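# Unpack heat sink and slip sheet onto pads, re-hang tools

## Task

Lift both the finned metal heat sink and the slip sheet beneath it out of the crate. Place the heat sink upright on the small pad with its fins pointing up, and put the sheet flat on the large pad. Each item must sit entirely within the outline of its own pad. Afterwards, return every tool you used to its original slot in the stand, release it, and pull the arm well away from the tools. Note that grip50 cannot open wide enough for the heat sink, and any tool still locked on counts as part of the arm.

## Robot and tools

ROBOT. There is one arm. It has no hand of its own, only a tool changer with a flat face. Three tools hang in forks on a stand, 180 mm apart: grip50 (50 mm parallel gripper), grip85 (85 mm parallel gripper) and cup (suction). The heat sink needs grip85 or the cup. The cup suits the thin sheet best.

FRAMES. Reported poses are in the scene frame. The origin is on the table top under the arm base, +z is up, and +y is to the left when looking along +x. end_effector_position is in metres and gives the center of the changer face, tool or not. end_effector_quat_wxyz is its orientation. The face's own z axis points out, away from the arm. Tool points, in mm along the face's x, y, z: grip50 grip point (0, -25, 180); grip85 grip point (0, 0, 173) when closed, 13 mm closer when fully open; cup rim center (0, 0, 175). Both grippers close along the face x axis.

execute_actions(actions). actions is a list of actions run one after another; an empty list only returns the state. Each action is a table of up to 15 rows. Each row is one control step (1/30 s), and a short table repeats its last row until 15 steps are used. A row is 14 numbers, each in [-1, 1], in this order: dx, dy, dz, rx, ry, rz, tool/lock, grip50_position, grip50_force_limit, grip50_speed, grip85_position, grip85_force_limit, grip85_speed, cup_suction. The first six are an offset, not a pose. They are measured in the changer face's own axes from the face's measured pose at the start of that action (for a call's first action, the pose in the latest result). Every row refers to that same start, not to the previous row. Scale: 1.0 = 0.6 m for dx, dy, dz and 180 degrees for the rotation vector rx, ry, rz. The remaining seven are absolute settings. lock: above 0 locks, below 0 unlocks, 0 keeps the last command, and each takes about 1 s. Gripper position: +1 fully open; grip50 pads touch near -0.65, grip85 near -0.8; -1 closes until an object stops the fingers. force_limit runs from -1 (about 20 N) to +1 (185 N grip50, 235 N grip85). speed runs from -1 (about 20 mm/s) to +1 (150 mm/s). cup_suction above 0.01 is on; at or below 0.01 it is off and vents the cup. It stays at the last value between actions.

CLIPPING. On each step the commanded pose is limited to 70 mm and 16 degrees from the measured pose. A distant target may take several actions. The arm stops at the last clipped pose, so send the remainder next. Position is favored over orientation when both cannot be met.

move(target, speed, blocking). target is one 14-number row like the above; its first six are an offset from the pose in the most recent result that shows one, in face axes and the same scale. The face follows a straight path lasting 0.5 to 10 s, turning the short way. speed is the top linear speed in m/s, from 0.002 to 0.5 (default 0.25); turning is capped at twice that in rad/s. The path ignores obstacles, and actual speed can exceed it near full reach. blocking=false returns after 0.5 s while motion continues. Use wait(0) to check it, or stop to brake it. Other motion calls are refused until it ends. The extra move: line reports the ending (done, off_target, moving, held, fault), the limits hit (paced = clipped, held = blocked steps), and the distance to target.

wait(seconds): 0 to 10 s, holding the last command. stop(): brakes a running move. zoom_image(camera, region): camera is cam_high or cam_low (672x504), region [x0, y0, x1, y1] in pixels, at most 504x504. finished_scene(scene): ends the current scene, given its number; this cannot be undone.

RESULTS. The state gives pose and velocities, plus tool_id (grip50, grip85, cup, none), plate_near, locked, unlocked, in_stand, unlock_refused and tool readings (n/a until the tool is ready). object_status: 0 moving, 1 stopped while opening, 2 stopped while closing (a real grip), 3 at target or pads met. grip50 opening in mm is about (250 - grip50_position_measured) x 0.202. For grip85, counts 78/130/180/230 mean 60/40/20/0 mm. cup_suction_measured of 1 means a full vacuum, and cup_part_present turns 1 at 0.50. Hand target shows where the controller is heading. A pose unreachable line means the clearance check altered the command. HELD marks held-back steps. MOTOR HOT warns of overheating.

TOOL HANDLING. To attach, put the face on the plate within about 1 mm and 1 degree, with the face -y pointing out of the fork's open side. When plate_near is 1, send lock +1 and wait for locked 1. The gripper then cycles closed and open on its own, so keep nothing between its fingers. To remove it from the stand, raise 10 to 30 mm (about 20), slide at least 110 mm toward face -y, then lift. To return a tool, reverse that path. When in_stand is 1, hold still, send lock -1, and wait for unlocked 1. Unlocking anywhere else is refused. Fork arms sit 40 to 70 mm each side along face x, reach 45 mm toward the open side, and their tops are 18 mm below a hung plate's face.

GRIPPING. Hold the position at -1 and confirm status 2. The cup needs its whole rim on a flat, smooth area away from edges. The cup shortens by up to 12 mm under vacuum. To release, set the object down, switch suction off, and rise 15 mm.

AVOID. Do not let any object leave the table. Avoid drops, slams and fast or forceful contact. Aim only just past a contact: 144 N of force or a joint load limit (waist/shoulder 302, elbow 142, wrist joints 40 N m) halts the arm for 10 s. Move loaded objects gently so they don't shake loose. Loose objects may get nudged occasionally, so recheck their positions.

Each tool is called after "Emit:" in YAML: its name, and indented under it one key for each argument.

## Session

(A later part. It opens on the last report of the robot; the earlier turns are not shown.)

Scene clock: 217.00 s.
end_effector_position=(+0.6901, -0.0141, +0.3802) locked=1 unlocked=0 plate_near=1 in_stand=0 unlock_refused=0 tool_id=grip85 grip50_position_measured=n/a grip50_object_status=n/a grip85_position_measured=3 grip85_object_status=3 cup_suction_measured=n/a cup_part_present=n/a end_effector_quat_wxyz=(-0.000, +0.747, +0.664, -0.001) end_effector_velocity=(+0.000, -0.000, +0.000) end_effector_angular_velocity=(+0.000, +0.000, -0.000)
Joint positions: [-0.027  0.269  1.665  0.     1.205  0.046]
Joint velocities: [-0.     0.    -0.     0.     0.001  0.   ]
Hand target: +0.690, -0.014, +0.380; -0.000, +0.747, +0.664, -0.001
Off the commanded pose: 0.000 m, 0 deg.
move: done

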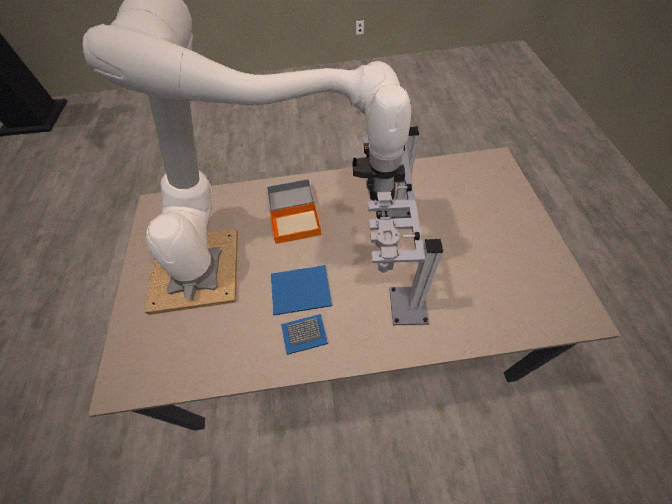

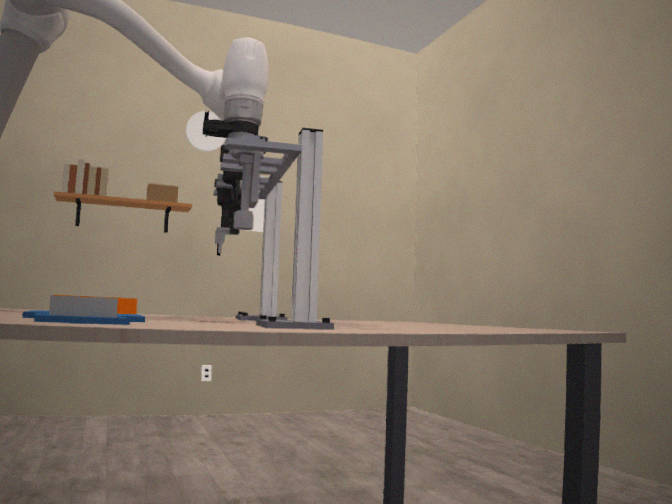

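Emit:
move:
  target: [0,0.0001,0.0317,0,0,0,0,1,0,0,1,-0.4,-0.3,0]
  speed: 0.04

Scene clock: 219.23 s.
end_effector_position=(+0.6901, -0.0141, +0.3611) locked=1 unlocked=0 plate_near=1 in_stand=1 unlock_refused=0 tool_id=grip85 grip50_position_measured=n/a grip50_object_status=n/a grip85_position_measured=3 grip85_object_status=3 cup_suction_measured=n/a cup_part_present=n/a end_effector_quat_wxyz=(-0.000, +0.747, +0.664, -0.001) end_effector_velocity=(+0.001, -0.000, +0.000) end_effector_angular_velocity=(-0.000, -0.001, -0.000)
Joint positions: [-0.027  0.281  1.686  0.     1.172  0.046]
Joint velocities: [-0.     0.001 -0.001  0.    -0.001  0.   ]
Hand target: +0.690, -0.014, +0.361; -0.000, +0.747, +0.664, -0.001
Off the commanded pose: 0.000 m, 0 deg.
move: done

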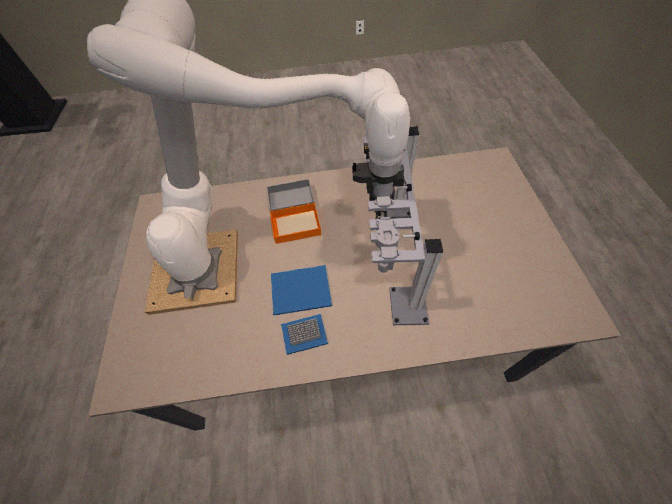

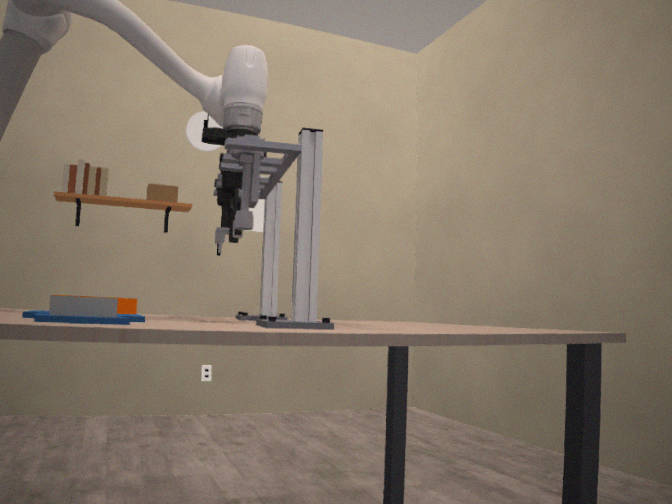

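Emit:
execute_actions:
  actions:
    - [[0,0,0,0,0,0,-1,1,0,0,1,-0.4,-0.3,0]]

Emit:
zoom_image:
  camera: "cam_high"
  region: [270, 300, 340, 362]

Emit:
zoom_image:
  camera: "cam_high"
  region: [260, 190, 330, 250]

Scene clock: 223.50 s.
end_effector_position=(+0.6902, -0.0142, +0.3612) locked=0 unlocked=0 plate_near=1 in_stand=1 unlock_refused=0 tool_id=none grip50_position_measured=n/a grip50_object_status=n/a grip85_position_measured=n/a grip85_object_status=n/a cup_suction_measured=n/a cup_part_present=n/a end_effector_quat_wxyz=(-0.000, +0.747, +0.664, -0.001) end_effector_velocity=(-0.001, +0.000, -0.000) end_effector_angular_velocity=(+0.001, +0.002, -0.000)
Joint positions: [-0.027  0.281  1.686  0.     1.172  0.046]
Joint velocities: [-0.    -0.     0.     0.     0.002 -0.   ]
Hand target: +0.690, -0.014, +0.361; -0.000, +0.747, +0.664, -0.001
Off the commanded pose: 0.000 m, 0 deg.
Step readings (end_effector_position):
0: (+0.6902, -0.0141, +0.3612)
1: (+0.6902, -0.0141, +0.3612)
2: (+0.6902, -0.0141, +0.3612)
4: (+0.6902, -0.0141, +0.3612)
8: (+0.6902, -0.0142, +0.3612)
15: end_effector_position above

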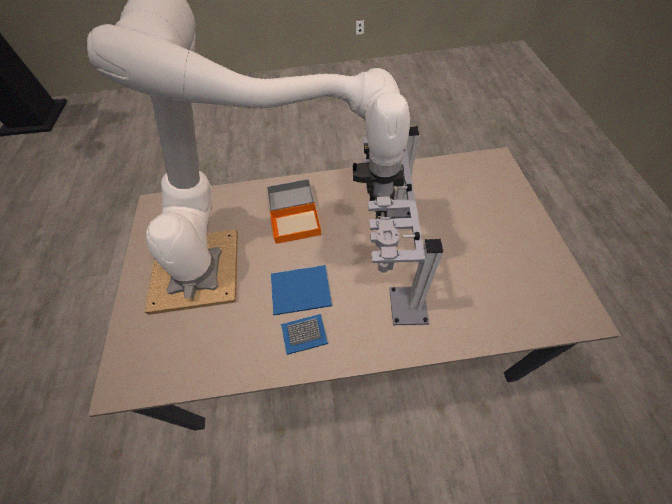

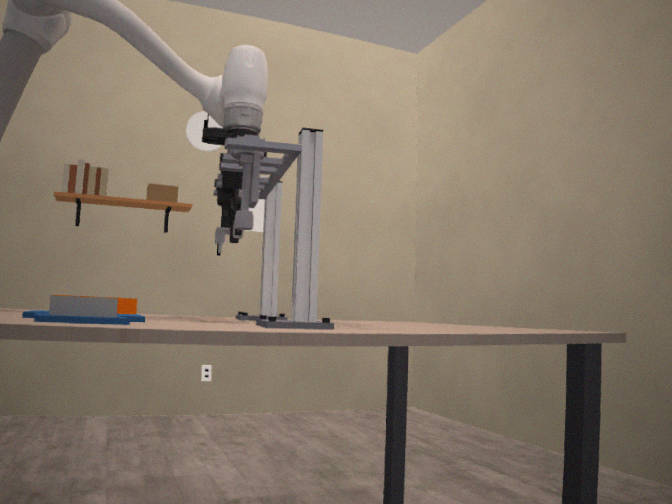

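Region (270, 300, 340, 362) of cam_high's 672x504 image, scaled by 7.200, with more detail than that image has; it fills the top 446 rows of this view, and the rest is white.

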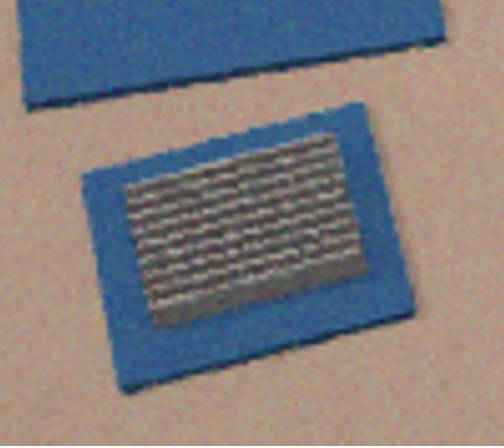

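Region (260, 190, 330, 250) of cam_high's 672x504 image, scaled by 7.200, with more detail than that image has; it fills the top 432 rows of this view, and the rest is white.

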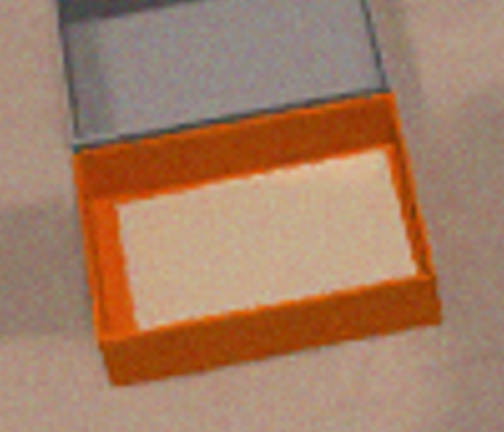

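Emit:
execute_actions:
  actions: []

Scene clock: 232.70 s.
end_effector_position=(+0.6901, -0.0141, +0.3611) locked=0 unlocked=1 plate_near=1 in_stand=1 unlock_refused=0 tool_id=none grip50_position_measured=n/a grip50_object_status=n/a grip85_position_measured=n/a grip85_object_status=n/a cup_suction_measured=n/a cup_part_present=n/a end_effector_quat_wxyz=(-0.000, +0.747, +0.664, -0.001) end_effector_velocity=(-0.000, +0.000, -0.000) end_effector_angular_velocity=(+0.000, +0.002, +0.000)
Joint positions: [-0.027  0.281  1.686  0.     1.172  0.046]
Joint velocities: [ 0.     0.001 -0.    -0.     0.001 -0.   ]
Hand target: +0.690, -0.014, +0.361; -0.000, +0.747, +0.664, -0.001
Off the commanded pose: 0.000 m, 0 deg.

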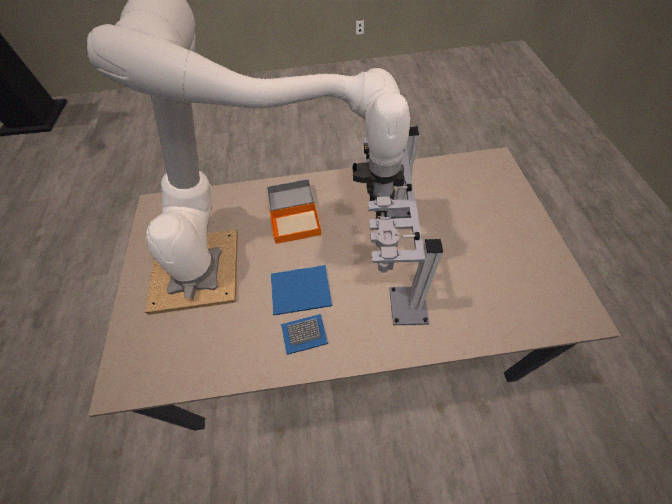

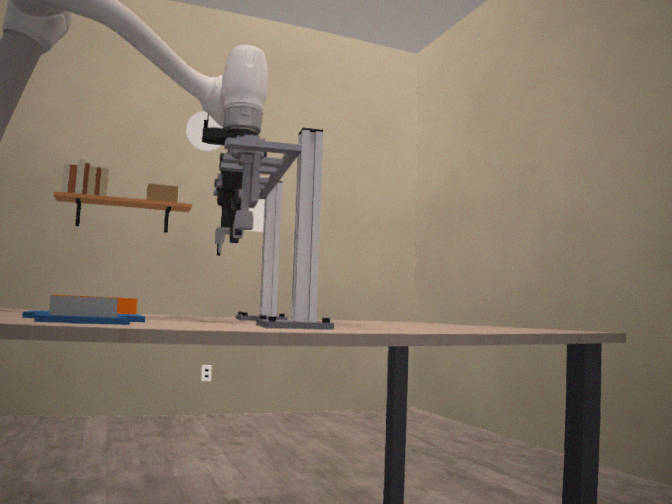

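Emit:
move:
  target: [0,0,-0.035,0,0,0,0,1,0,0,1,0,0,0]
  speed: 0.07

Emit:
move:
  target: [-0.3003,-0.0008,0.008,0,0,0,0,1,0,0,1,0,0,0]
  speed: 0.25

Emit:
zoom_image:
  camera: "cam_high"
  region: [365, 212, 415, 262]

Emit:
zoom_image:
  camera: "cam_low"
  region: [215, 100, 275, 155]

Scene clock: 237.90 s.
end_effector_position=(+0.6901, -0.0141, +0.3821) locked=0 unlocked=1 plate_near=0 in_stand=0 unlock_refused=0 tool_id=none grip50_position_measured=n/a grip50_object_status=n/a grip85_position_measured=n/a grip85_object_status=n/a cup_suction_measured=n/a cup_part_present=n/a end_effector_quat_wxyz=(-0.001, +0.747, +0.664, -0.001) end_effector_velocity=(+0.000, -0.000, +0.001) end_effector_angular_velocity=(-0.001, -0.002, -0.000)
Joint positions: [-0.027  0.268  1.663  0.     1.209  0.046]
Joint velocities: [-0.    -0.001 -0.    -0.001 -0.     0.   ]
Hand target: +0.690, -0.014, +0.382; -0.000, +0.747, +0.664, -0.001
Off the commanded pose: 0.000 m, 0 deg.
move: done

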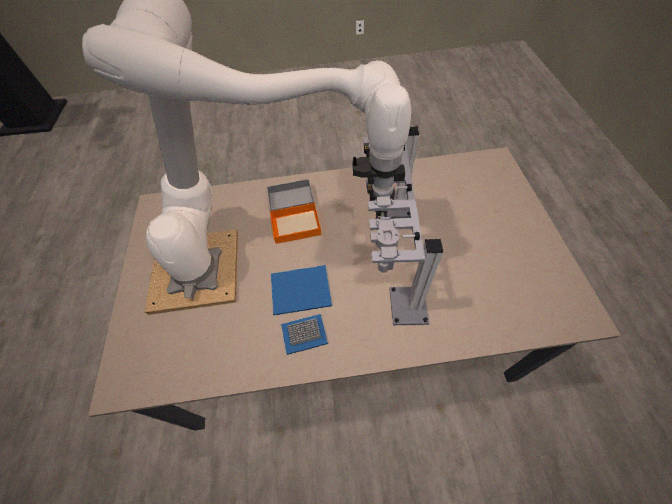

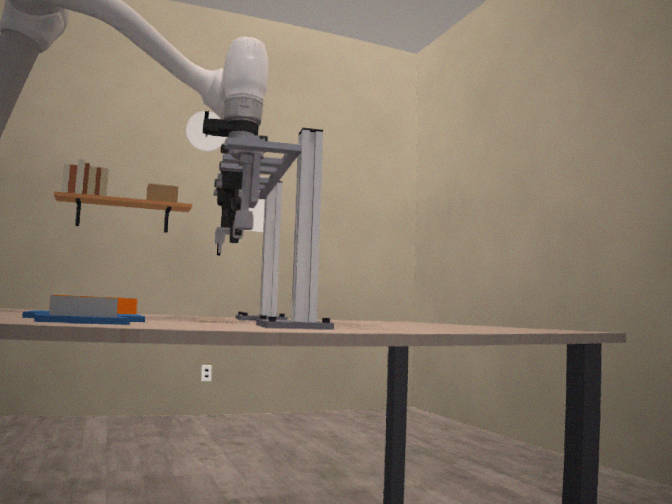

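Scene clock: 239.00 s.
end_effector_position=(+0.6685, -0.1928, +0.3775) locked=0 unlocked=1 plate_near=0 in_stand=0 unlock_refused=0 tool_id=none grip50_position_measured=n/a grip50_object_status=n/a grip85_position_measured=n/a grip85_object_status=n/a cup_suction_measured=n/a cup_part_present=n/a end_effector_quat_wxyz=(-0.001, +0.747, +0.664, -0.001) end_effector_velocity=(-0.000, -0.001, +0.000) end_effector_angular_velocity=(-0.002, +0.000, -0.000)
Joint positions: [-0.288  0.28   1.657  0.002  1.203 -0.215]
Joint velocities: [-0.001  0.    -0.001 -0.002  0.     0.   ]
Hand target: +0.668, -0.193, +0.377; -0.001, +0.747, +0.664, -0.001
Off the commanded pose: 0.000 m, 0 deg.
move: done

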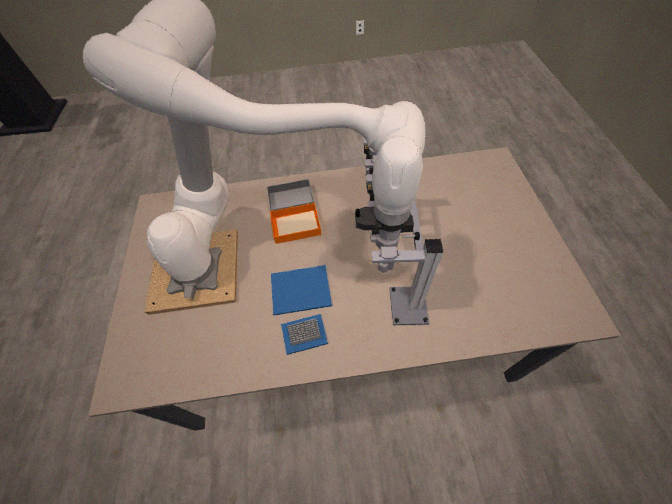

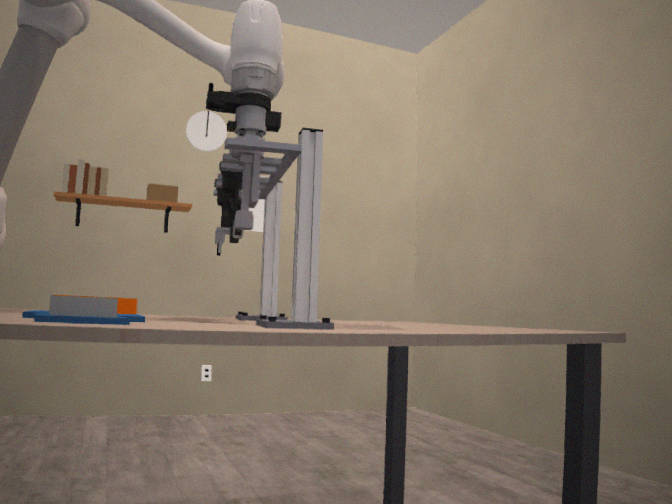

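Region (365, 212, 415, 262) of cam_high's 672x504 image, scaled by 10.080, with more detail than that image has.

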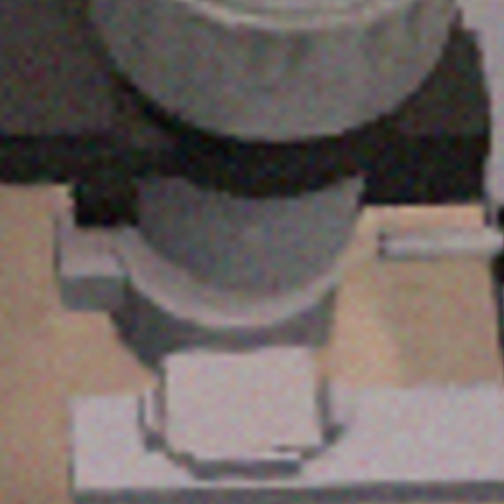

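Region (215, 100, 275, 155) of cam_low's 672x504 image, scaled by 8.400, with more detail than that image has; it fills the top 462 rows of this view, and the rest is white.

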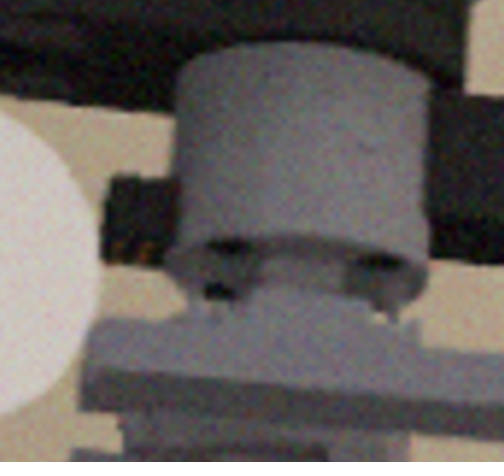

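Emit:
execute_actions:
  actions:
    - [[0,-0.0015,0.002,0,0,0,0,1,0,0,1,0,0,0],[0,-0.003,0.004,0,0,0,0,1,0,0,1,0,0,0],[0,-0.004,0.006,0,0,0,0,1,0,0,1,0,0,0],[0,-0.0042,0.0075,0,0,0,0,1,0,0,1,0,0,0]]

Emit:
zoom_image:
  camera: "cam_high"
  region: [365, 212, 415, 262]

Emit:
zoom_image:
  camera: "cam_high"
  region: [350, 200, 434, 270]

Emit:
zoom_image:
  camera: "cam_low"
  region: [215, 100, 275, 155]

Scene clock: 261.87 s.
end_effector_position=(+0.6660, -0.1925, +0.3730) locked=0 unlocked=1 plate_near=0 in_stand=0 unlock_refused=0 tool_id=none grip50_position_measured=n/a grip50_object_status=n/a grip85_position_measured=n/a grip85_object_status=n/a cup_suction_measured=n/a cup_part_present=n/a end_effector_quat_wxyz=(-0.001, +0.747, +0.664, -0.001) end_effector_velocity=(+0.000, +0.000, +0.001) end_effector_angular_velocity=(+0.000, -0.001, -0.001)
Joint positions: [-0.289  0.278  1.667  0.002  1.194 -0.216]
Joint velocities: [ 0.    -0.    -0.001  0.001 -0.     0.   ]
Hand target: +0.666, -0.193, +0.373; -0.001, +0.747, +0.664, -0.001
Off the commanded pose: 0.000 m, 0 deg.
Step readings (end_effector_position):
0: (+0.6685, -0.1929, +0.3775)
1: (+0.6685, -0.1929, +0.3775)
2: (+0.6683, -0.1929, +0.3771)
4: (+0.6668, -0.1926, +0.3746)
8: (+0.6661, -0.1925, +0.3729)
15: end_effector_position above

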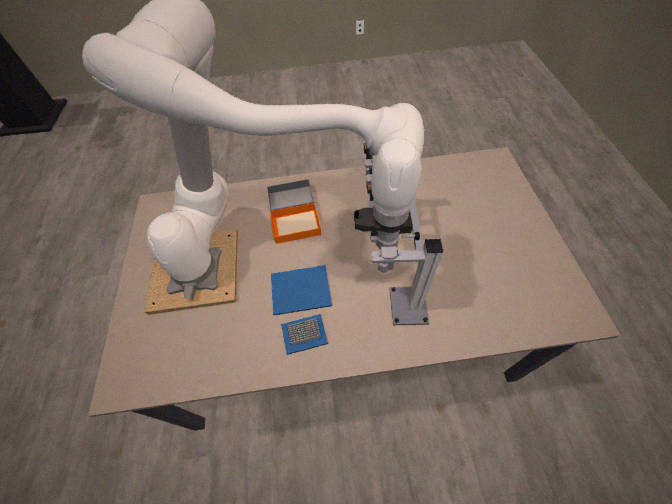

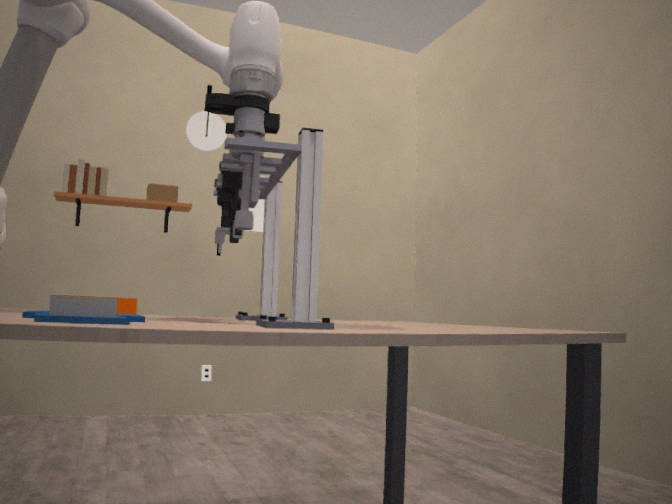

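Region (365, 212, 415, 262) of cam_high's 672x504 image, scaled by 10.080, with more detail than that image has.

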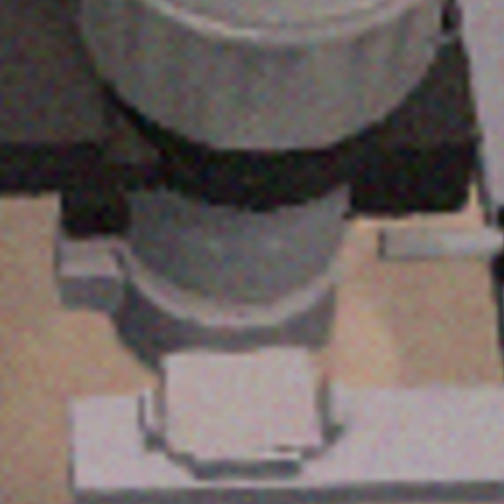

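Region (350, 200, 434, 270) of cam_high's 672x504 image, scaled by 6.000, with more detail than that image has.

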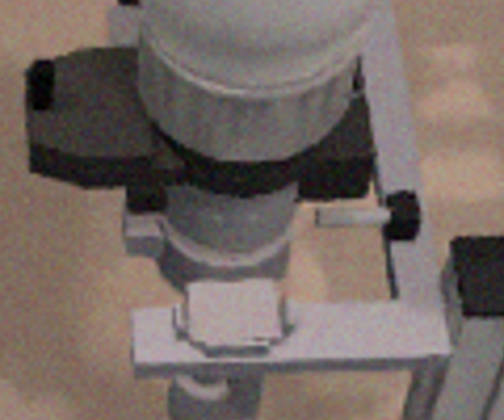

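Region (215, 100, 275, 155) of cam_low's 672x504 image, scaled by 8.400, with more detail than that image has; it fills the top 462 rows of this view, and the rest is white.

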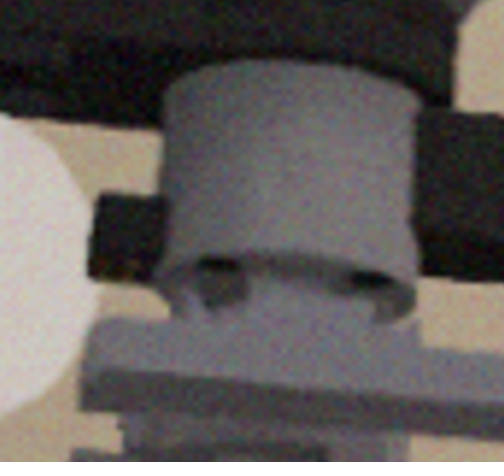

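Emit:
execute_actions:
  actions: []

Scene clock: 281.30 s.
end_effector_position=(+0.6660, -0.1925, +0.3730) locked=0 unlocked=1 plate_near=0 in_stand=0 unlock_refused=0 tool_id=none grip50_position_measured=n/a grip50_object_status=n/a grip85_position_measured=n/a grip85_object_status=n/a cup_suction_measured=n/a cup_part_present=n/a end_effector_quat_wxyz=(-0.001, +0.747, +0.664, -0.001) end_effector_velocity=(+0.000, +0.000, +0.000) end_effector_angular_velocity=(+0.000, -0.002, -0.001)
Joint positions: [-0.289  0.278  1.667  0.002  1.194 -0.216]
Joint velocities: [ 0.     0.    -0.     0.001 -0.001  0.001]
Hand target: +0.666, -0.193, +0.373; -0.001, +0.747, +0.664, -0.001
Off the commanded pose: 0.000 m, 0 deg.

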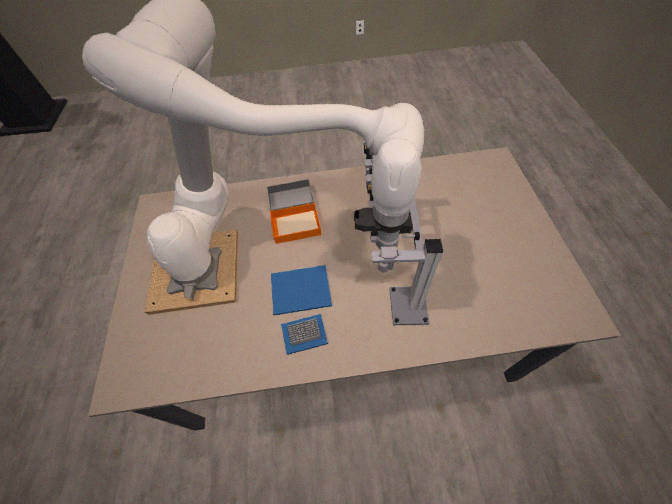

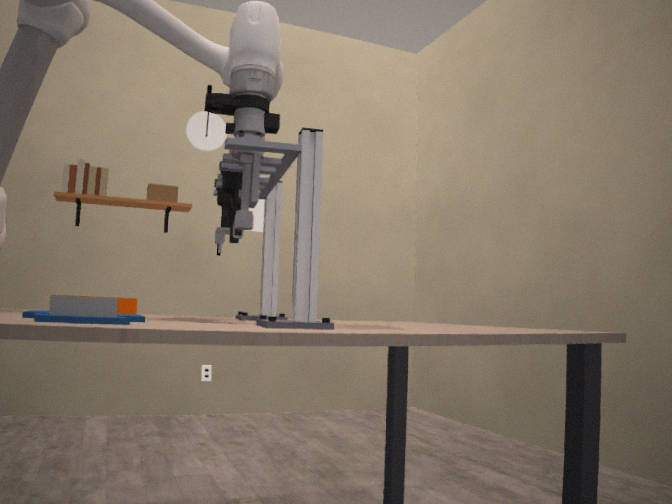

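Emit:
execute_actions:
  actions:
    - [[0,0,0.0003,0,0,0,0,1,0,0,1,0,0,0],[0,0,0.0006,0,0,0,0,1,0,0,1,0,0,0],[0,0,0.0009,0,0,0,0,1,0,0,1,0,0,0],[0,0,0.0013,0,0,0,0,1,0,0,1,0,0,0],[0,0,0.0017,0,0,0,0,1,0,0,1,0,0,0],[0,0,0.0021,0,0,0,0,1,0,0,1,0,0,0],[0,0,0.0025,0,0,0,0,1,0,0,1,0,0,0],[0,0,0.0029,0,0,0,0,1,0,0,1,0,0,0],[0,0,0.0033,0,0,0,0,1,0,0,1,0,0,0],[0,0,0.0037,0,0,0,0,1,0,0,1,0,0,0],[0,0,0.0041,0,0,0,0,1,0,0,1,0,0,0],[0,0,0.0045,0,0,0,0,1,0,0,1,0,0,0]]

Scene clock: 286.87 s.
end_effector_position=(+0.6659, -0.1925, +0.3704) locked=0 unlocked=1 plate_near=0 in_stand=0 unlock_refused=0 tool_id=none grip50_position_measured=n/a grip50_object_status=n/a grip85_position_measured=n/a grip85_object_status=n/a cup_suction_measured=n/a cup_part_present=n/a end_effector_quat_wxyz=(-0.001, +0.747, +0.664, -0.001) end_effector_velocity=(+0.001, -0.000, -0.000) end_effector_angular_velocity=(-0.000, -0.002, -0.000)
Joint positions: [-0.289  0.28   1.67   0.002  1.19  -0.216]
Joint velocities: [ 0.     0.001 -0.     0.    -0.003  0.   ]
Hand target: +0.666, -0.193, +0.370; -0.001, +0.747, +0.664, -0.001
Off the commanded pose: 0.000 m, 0 deg.
Step readings (end_effector_position):
0: (+0.6660, -0.1925, +0.3730)
1: (+0.6660, -0.1925, +0.3730)
2: (+0.6660, -0.1925, +0.3730)
4: (+0.6659, -0.1925, +0.3728)
8: (+0.6659, -0.1925, +0.3720)
15: end_effector_position above

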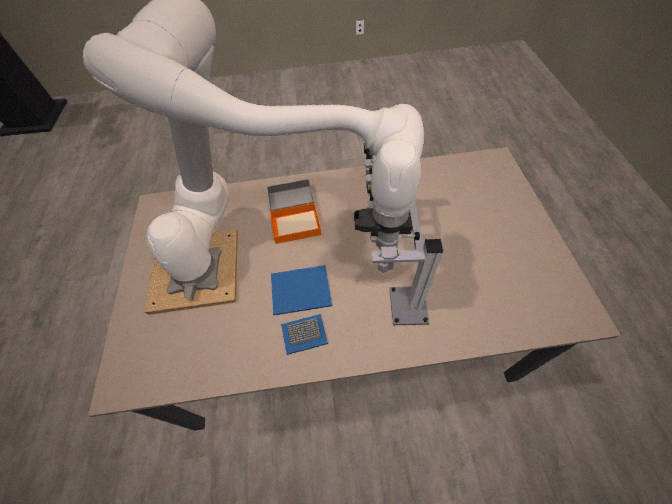

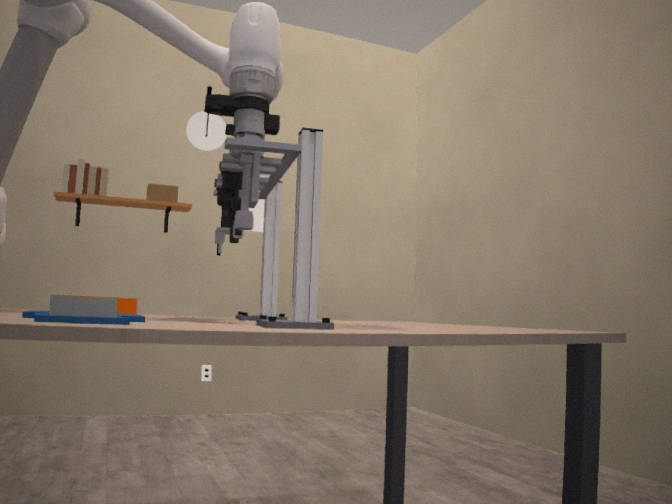

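Emit:
zoom_image:
  camera: "cam_low"
  region: [215, 105, 285, 165]

Emit:
execute_actions:
  actions:
    - [[0,0,0.0003,0,0,0,0,1,0,0,1,0,0,0],[0,0,0.0006,0,0,0,0,1,0,0,1,0,0,0],[0,0,0.0009,0,0,0,0,1,0,0,1,0,0,0],[0,0,0.0012,0,0,0,0,1,0,0,1,0,0,0],[0,0,0.0013,0,0,0,0,1,0,0,1,0,0,0]]

Region (215, 105, 285, 165) of cam_low's 672x504 image, scaled by 7.200, with more detail than that image has; it fills the top 432 rows of this view, and the rest is white.

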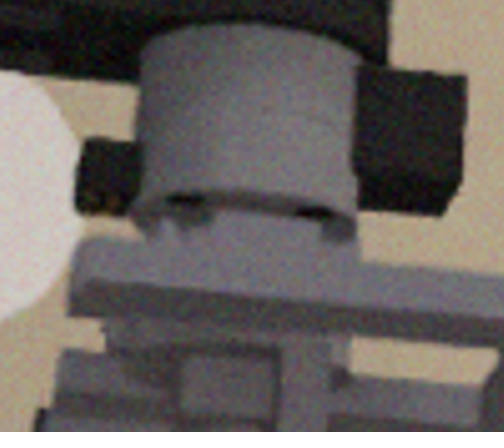

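Scene clock: 303.40 s.
end_effector_position=(+0.6659, -0.1925, +0.3696) locked=0 unlocked=1 plate_near=0 in_stand=0 unlock_refused=0 tool_id=none grip50_position_measured=n/a grip50_object_status=n/a grip85_position_measured=n/a grip85_object_status=n/a cup_suction_measured=n/a cup_part_present=n/a end_effector_quat_wxyz=(-0.001, +0.747, +0.664, -0.001) end_effector_velocity=(+0.000, -0.000, +0.001) end_effector_angular_velocity=(+0.000, -0.001, -0.001)
Joint positions: [-0.289  0.28   1.671  0.002  1.188 -0.216]
Joint velocities: [-0.    -0.    -0.001  0.001  0.     0.   ]
Hand target: +0.666, -0.193, +0.370; -0.001, +0.747, +0.664, -0.001
Off the commanded pose: 0.000 m, 0 deg.
Step readings (end_effector_position):
0: (+0.6660, -0.1925, +0.3703)
1: (+0.6660, -0.1925, +0.3703)
2: (+0.6660, -0.1925, +0.3703)
4: (+0.6659, -0.1925, +0.3700)
8: (+0.6659, -0.1925, +0.3696)
15: end_effector_position above

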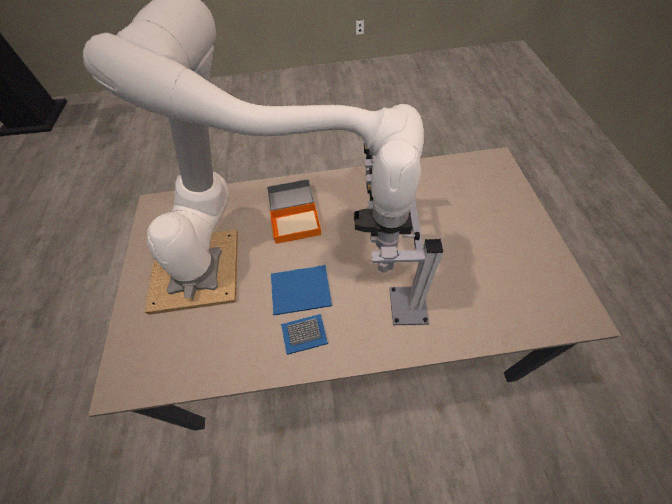

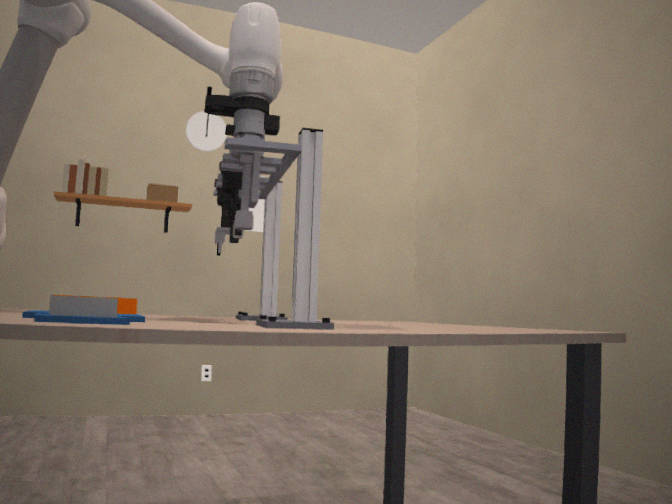

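Emit:
execute_actions:
  actions:
    - [[0,0,0.0003,0,0,0,0,1,0,0,1,0,0,0],[0,0,0.0006,0,0,0,0,1,0,0,1,0,0,0],[0,0,0.0009,0,0,0,0,1,0,0,1,0,0,0],[0,0,0.0012,0,0,0,0,1,0,0,1,0,0,0],[0,0,0.0013,0,0,0,0,1,0,0,1,0,0,0]]

Scene clock: 306.50 s.
end_effector_position=(+0.6659, -0.1925, +0.3688) locked=0 unlocked=1 plate_near=0 in_stand=0 unlock_refused=0 tool_id=none grip50_position_measured=n/a grip50_object_status=n/a grip85_position_measured=n/a grip85_object_status=n/a cup_suction_measured=n/a cup_part_present=n/a end_effector_quat_wxyz=(-0.001, +0.747, +0.664, -0.001) end_effector_velocity=(+0.000, +0.000, -0.001) end_effector_angular_velocity=(+0.000, +0.001, +0.001)
Joint positions: [-0.289  0.281  1.672  0.002  1.187 -0.216]
Joint velocities: [ 0.     0.001  0.    -0.    -0.    -0.   ]
Hand target: +0.666, -0.193, +0.369; -0.001, +0.747, +0.664, -0.001
Off the commanded pose: 0.000 m, 0 deg.
Step readings (end_effector_position):
0: (+0.6659, -0.1925, +0.3696)
1: (+0.6659, -0.1925, +0.3696)
2: (+0.6659, -0.1925, +0.3695)
4: (+0.6659, -0.1925, +0.3692)
8: (+0.6659, -0.1925, +0.3688)
15: end_effector_position above

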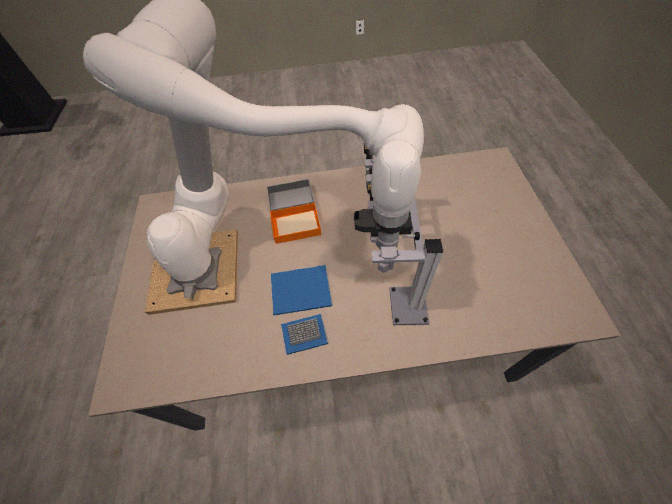

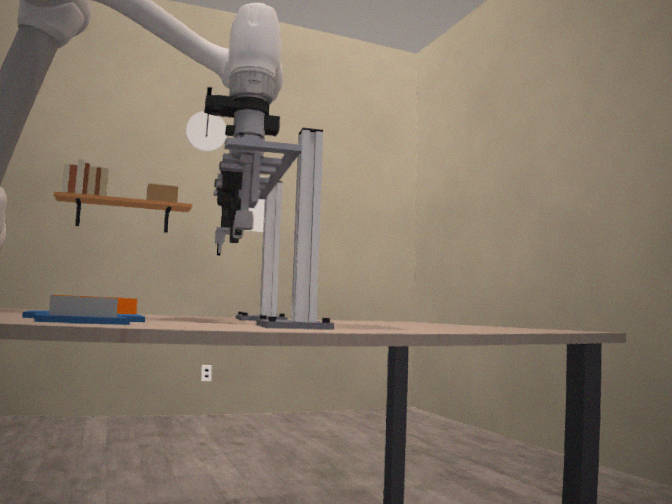

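Emit:
execute_actions:
  actions:
    - [[0,0,0.0003,0,0,0,0,1,0,0,1,0,0,0],[0,0,0.0006,0,0,0,0,1,0,0,1,0,0,0],[0,0,0.0009,0,0,0,0,1,0,0,1,0,0,0],[0,0,0.0012,0,0,0,0,1,0,0,1,0,0,0],[0,0,0.0015,0,0,0,0,1,0,0,1,0,0,0]]

Scene clock: 309.57 s.
end_effector_position=(+0.6659, -0.1925, +0.3679) locked=0 unlocked=1 plate_near=0 in_stand=0 unlock_refused=0 tool_id=none grip50_position_measured=n/a grip50_object_status=n/a grip85_position_measured=n/a grip85_object_status=n/a cup_suction_measured=n/a cup_part_present=n/a end_effector_quat_wxyz=(-0.001, +0.747, +0.664, -0.001) end_effector_velocity=(-0.000, +0.000, +0.000) end_effector_angular_velocity=(-0.000, -0.000, -0.000)
Joint positions: [-0.289  0.281  1.673  0.002  1.185 -0.216]
Joint velocities: [ 0.    -0.001  0.001  0.    -0.     0.001]
Hand target: +0.666, -0.193, +0.368; -0.001, +0.747, +0.664, -0.001
Off the commanded pose: 0.000 m, 0 deg.
Step readings (end_effector_position):
0: (+0.6659, -0.1925, +0.3688)
1: (+0.6659, -0.1925, +0.3688)
2: (+0.6659, -0.1925, +0.3688)
4: (+0.6659, -0.1925, +0.3684)
8: (+0.6659, -0.1925, +0.3680)
15: end_effector_position above

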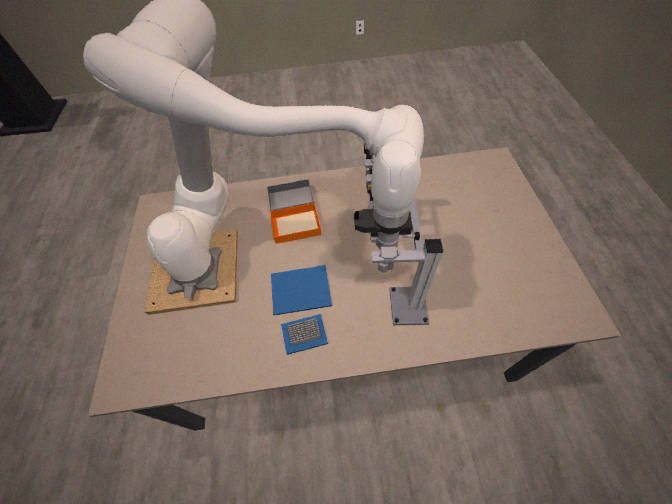

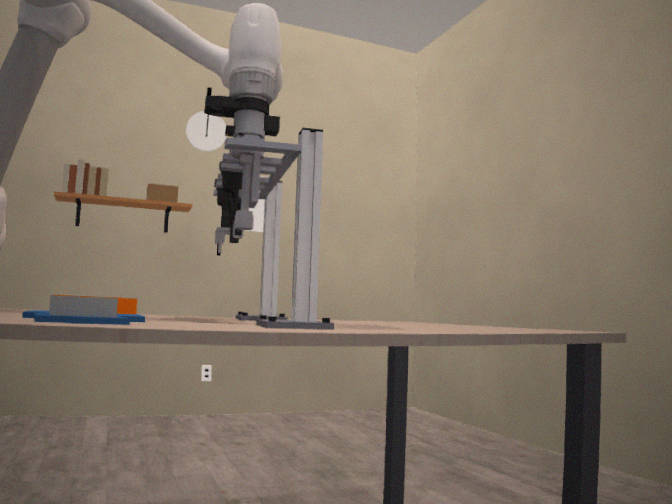

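Emit:
execute_actions:
  actions:
    - [[0,0,0.0003,0,0,0,0,1,0,0,1,0,0,0],[0,0,0.0006,0,0,0,0,1,0,0,1,0,0,0],[0,0,0.0009,0,0,0,0,1,0,0,1,0,0,0],[0,0,0.0012,0,0,0,0,1,0,0,1,0,0,0],[0,0,0.0015,0,0,0,0,1,0,0,1,0,0,0],[0,0,0.0018,0,0,0,0,1,0,0,1,0,0,0],[0,0,0.002,0,0,0,0,1,0,0,1,0,0,0]]

Scene clock: 314.33 s.
end_effector_position=(+0.6659, -0.1925, +0.3667) locked=0 unlocked=1 plate_near=0 in_stand=0 unlock_refused=0 tool_id=none grip50_position_measured=n/a grip50_object_status=n/a grip85_position_measured=n/a grip85_object_status=n/a cup_suction_measured=n/a cup_part_present=n/a end_effector_quat_wxyz=(-0.001, +0.747, +0.664, -0.001) end_effector_velocity=(-0.000, +0.000, +0.000) end_effector_angular_velocity=(-0.000, +0.000, +0.001)
Joint positions: [-0.288  0.282  1.674  0.002  1.183 -0.216]
Joint velocities: [ 0. -0.  0. -0.  0. -0.]
Hand target: +0.666, -0.193, +0.367; -0.001, +0.747, +0.664, -0.001
Off the commanded pose: 0.000 m, 0 deg.
Step readings (end_effector_position):
0: (+0.6659, -0.1925, +0.3679)
1: (+0.6659, -0.1925, +0.3679)
2: (+0.6659, -0.1925, +0.3679)
4: (+0.6659, -0.1925, +0.3675)
8: (+0.6659, -0.1925, +0.3668)
15: end_effector_position above

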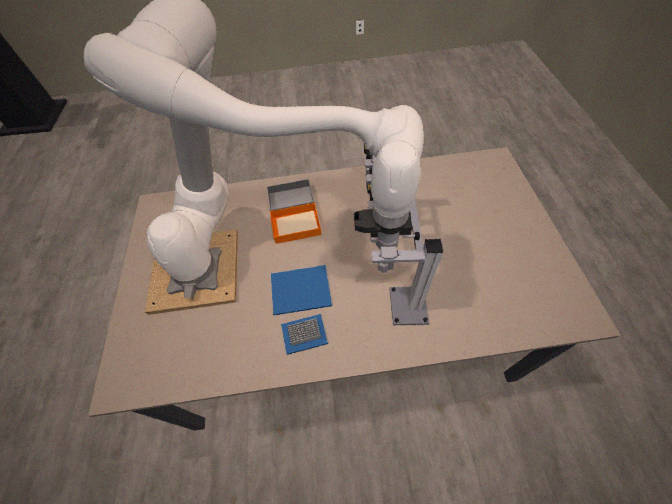

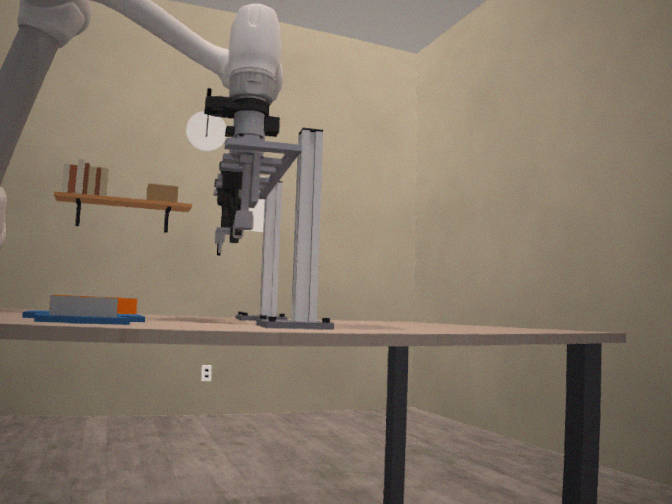

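Emit:
execute_actions:
  actions:
    - [[0,0,0.0003,0,0,0,0,1,0,0,1,0,0,0],[0,0,0.0006,0,0,0,0,1,0,0,1,0,0,0],[0,0,0.0009,0,0,0,0,1,0,0,1,0,0,0],[0,0,0.0012,0,0,0,0,1,0,0,1,0,0,0],[0,0,0.0015,0,0,0,0,1,0,0,1,0,0,0],[0,0,0.0018,0,0,0,0,1,0,0,1,0,0,0],[0,0,0.0021,0,0,0,0,1,0,0,1,0,0,0],[0,0,0.0024,0,0,0,0,1,0,0,1,0,0,0],[0,0,0.0027,0,0,0,0,1,0,0,1,0,0,0]]

Scene clock: 318.93 s.
end_effector_position=(+0.6659, -0.1925, +0.3651) locked=0 unlocked=1 plate_near=0 in_stand=0 unlock_refused=0 tool_id=none grip50_position_measured=n/a grip50_object_status=n/a grip85_position_measured=n/a grip85_object_status=n/a cup_suction_measured=n/a cup_part_present=n/a end_effector_quat_wxyz=(-0.001, +0.747, +0.664, -0.001) end_effector_velocity=(-0.000, +0.000, -0.000) end_effector_angular_velocity=(+0.001, +0.000, -0.001)
Joint positions: [-0.288  0.283  1.676  0.002  1.18  -0.216]
Joint velocities: [0.    0.    0.    0.001 0.    0.   ]
Hand target: +0.666, -0.193, +0.365; -0.001, +0.747, +0.664, -0.001
Off the commanded pose: 0.000 m, 0 deg.
Step readings (end_effector_position):
0: (+0.6659, -0.1925, +0.3667)
1: (+0.6659, -0.1925, +0.3667)
2: (+0.6659, -0.1925, +0.3667)
4: (+0.6659, -0.1925, +0.3663)
8: (+0.6659, -0.1925, +0.3656)
15: end_effector_position above

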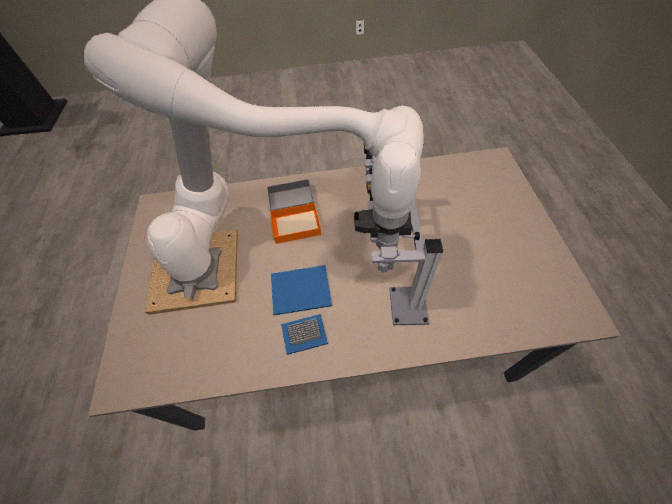

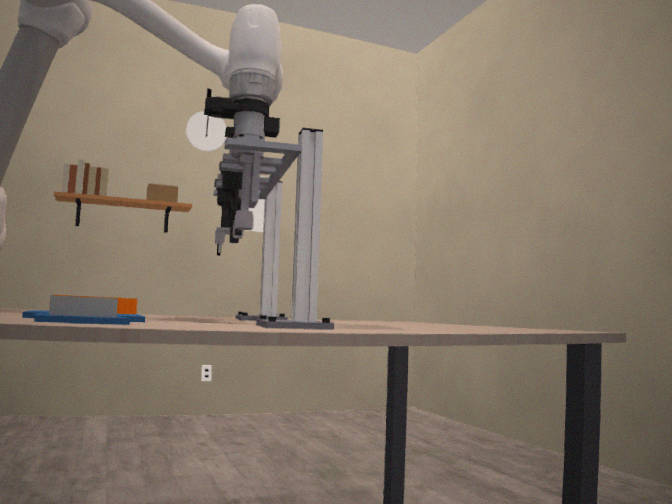

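Emit:
execute_actions:
  actions:
    - [[0,0,0.0003,0,0,0,0,1,0,0,1,0,0,0],[0,0,0.0006,0,0,0,0,1,0,0,1,0,0,0],[0,0,0.0009,0,0,0,0,1,0,0,1,0,0,0],[0,0,0.0012,0,0,0,0,1,0,0,1,0,0,0],[0,0,0.0015,0,0,0,0,1,0,0,1,0,0,0],[0,0,0.0018,0,0,0,0,1,0,0,1,0,0,0],[0,0,0.0021,0,0,0,0,1,0,0,1,0,0,0],[0,0,0.0024,0,0,0,0,1,0,0,1,0,0,0],[0,0,0.0027,0,0,0,0,1,0,0,1,0,0,0],[0,0,0.003,0,0,0,0,1,0,0,1,0,0,0]]

Scene clock: 328.27 s.
end_effector_position=(+0.6659, -0.1925, +0.3633) locked=0 unlocked=1 plate_near=0 in_stand=1 unlock_refused=0 tool_id=none grip50_position_measured=n/a grip50_object_status=n/a grip85_position_measured=n/a grip85_object_status=n/a cup_suction_measured=n/a cup_part_present=n/a end_effector_quat_wxyz=(-0.001, +0.747, +0.664, -0.001) end_effector_velocity=(-0.000, +0.000, -0.000) end_effector_angular_velocity=(+0.000, -0.000, -0.001)
Joint positions: [-0.288  0.284  1.678  0.002  1.177 -0.216]
Joint velocities: [-0.    -0.     0.001  0.001 -0.     0.   ]
Hand target: +0.666, -0.193, +0.363; -0.001, +0.747, +0.664, -0.001
Off the commanded pose: 0.000 m, 0 deg.
Step readings (end_effector_position):
0: (+0.6659, -0.1925, +0.3651)
1: (+0.6659, -0.1925, +0.3651)
2: (+0.6659, -0.1925, +0.3651)
4: (+0.6659, -0.1925, +0.3647)
8: (+0.6659, -0.1925, +0.3640)
15: end_effector_position above

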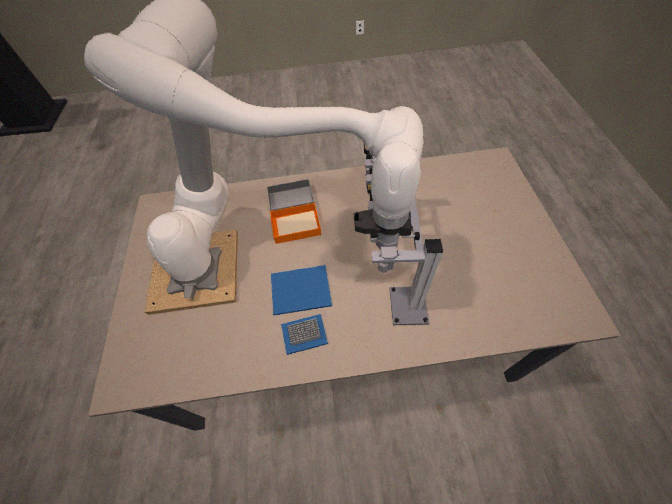

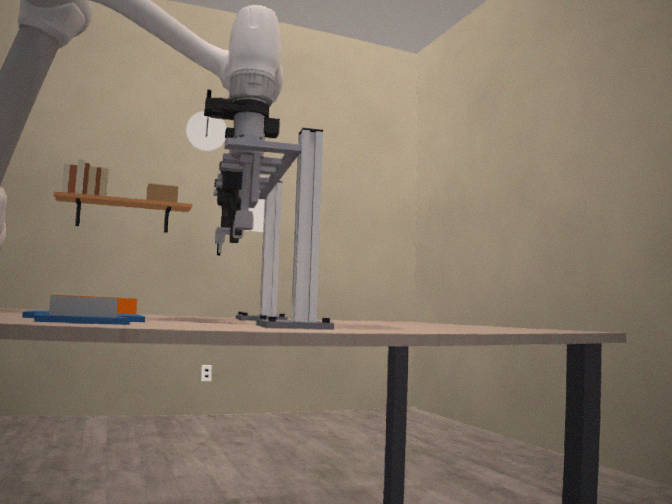

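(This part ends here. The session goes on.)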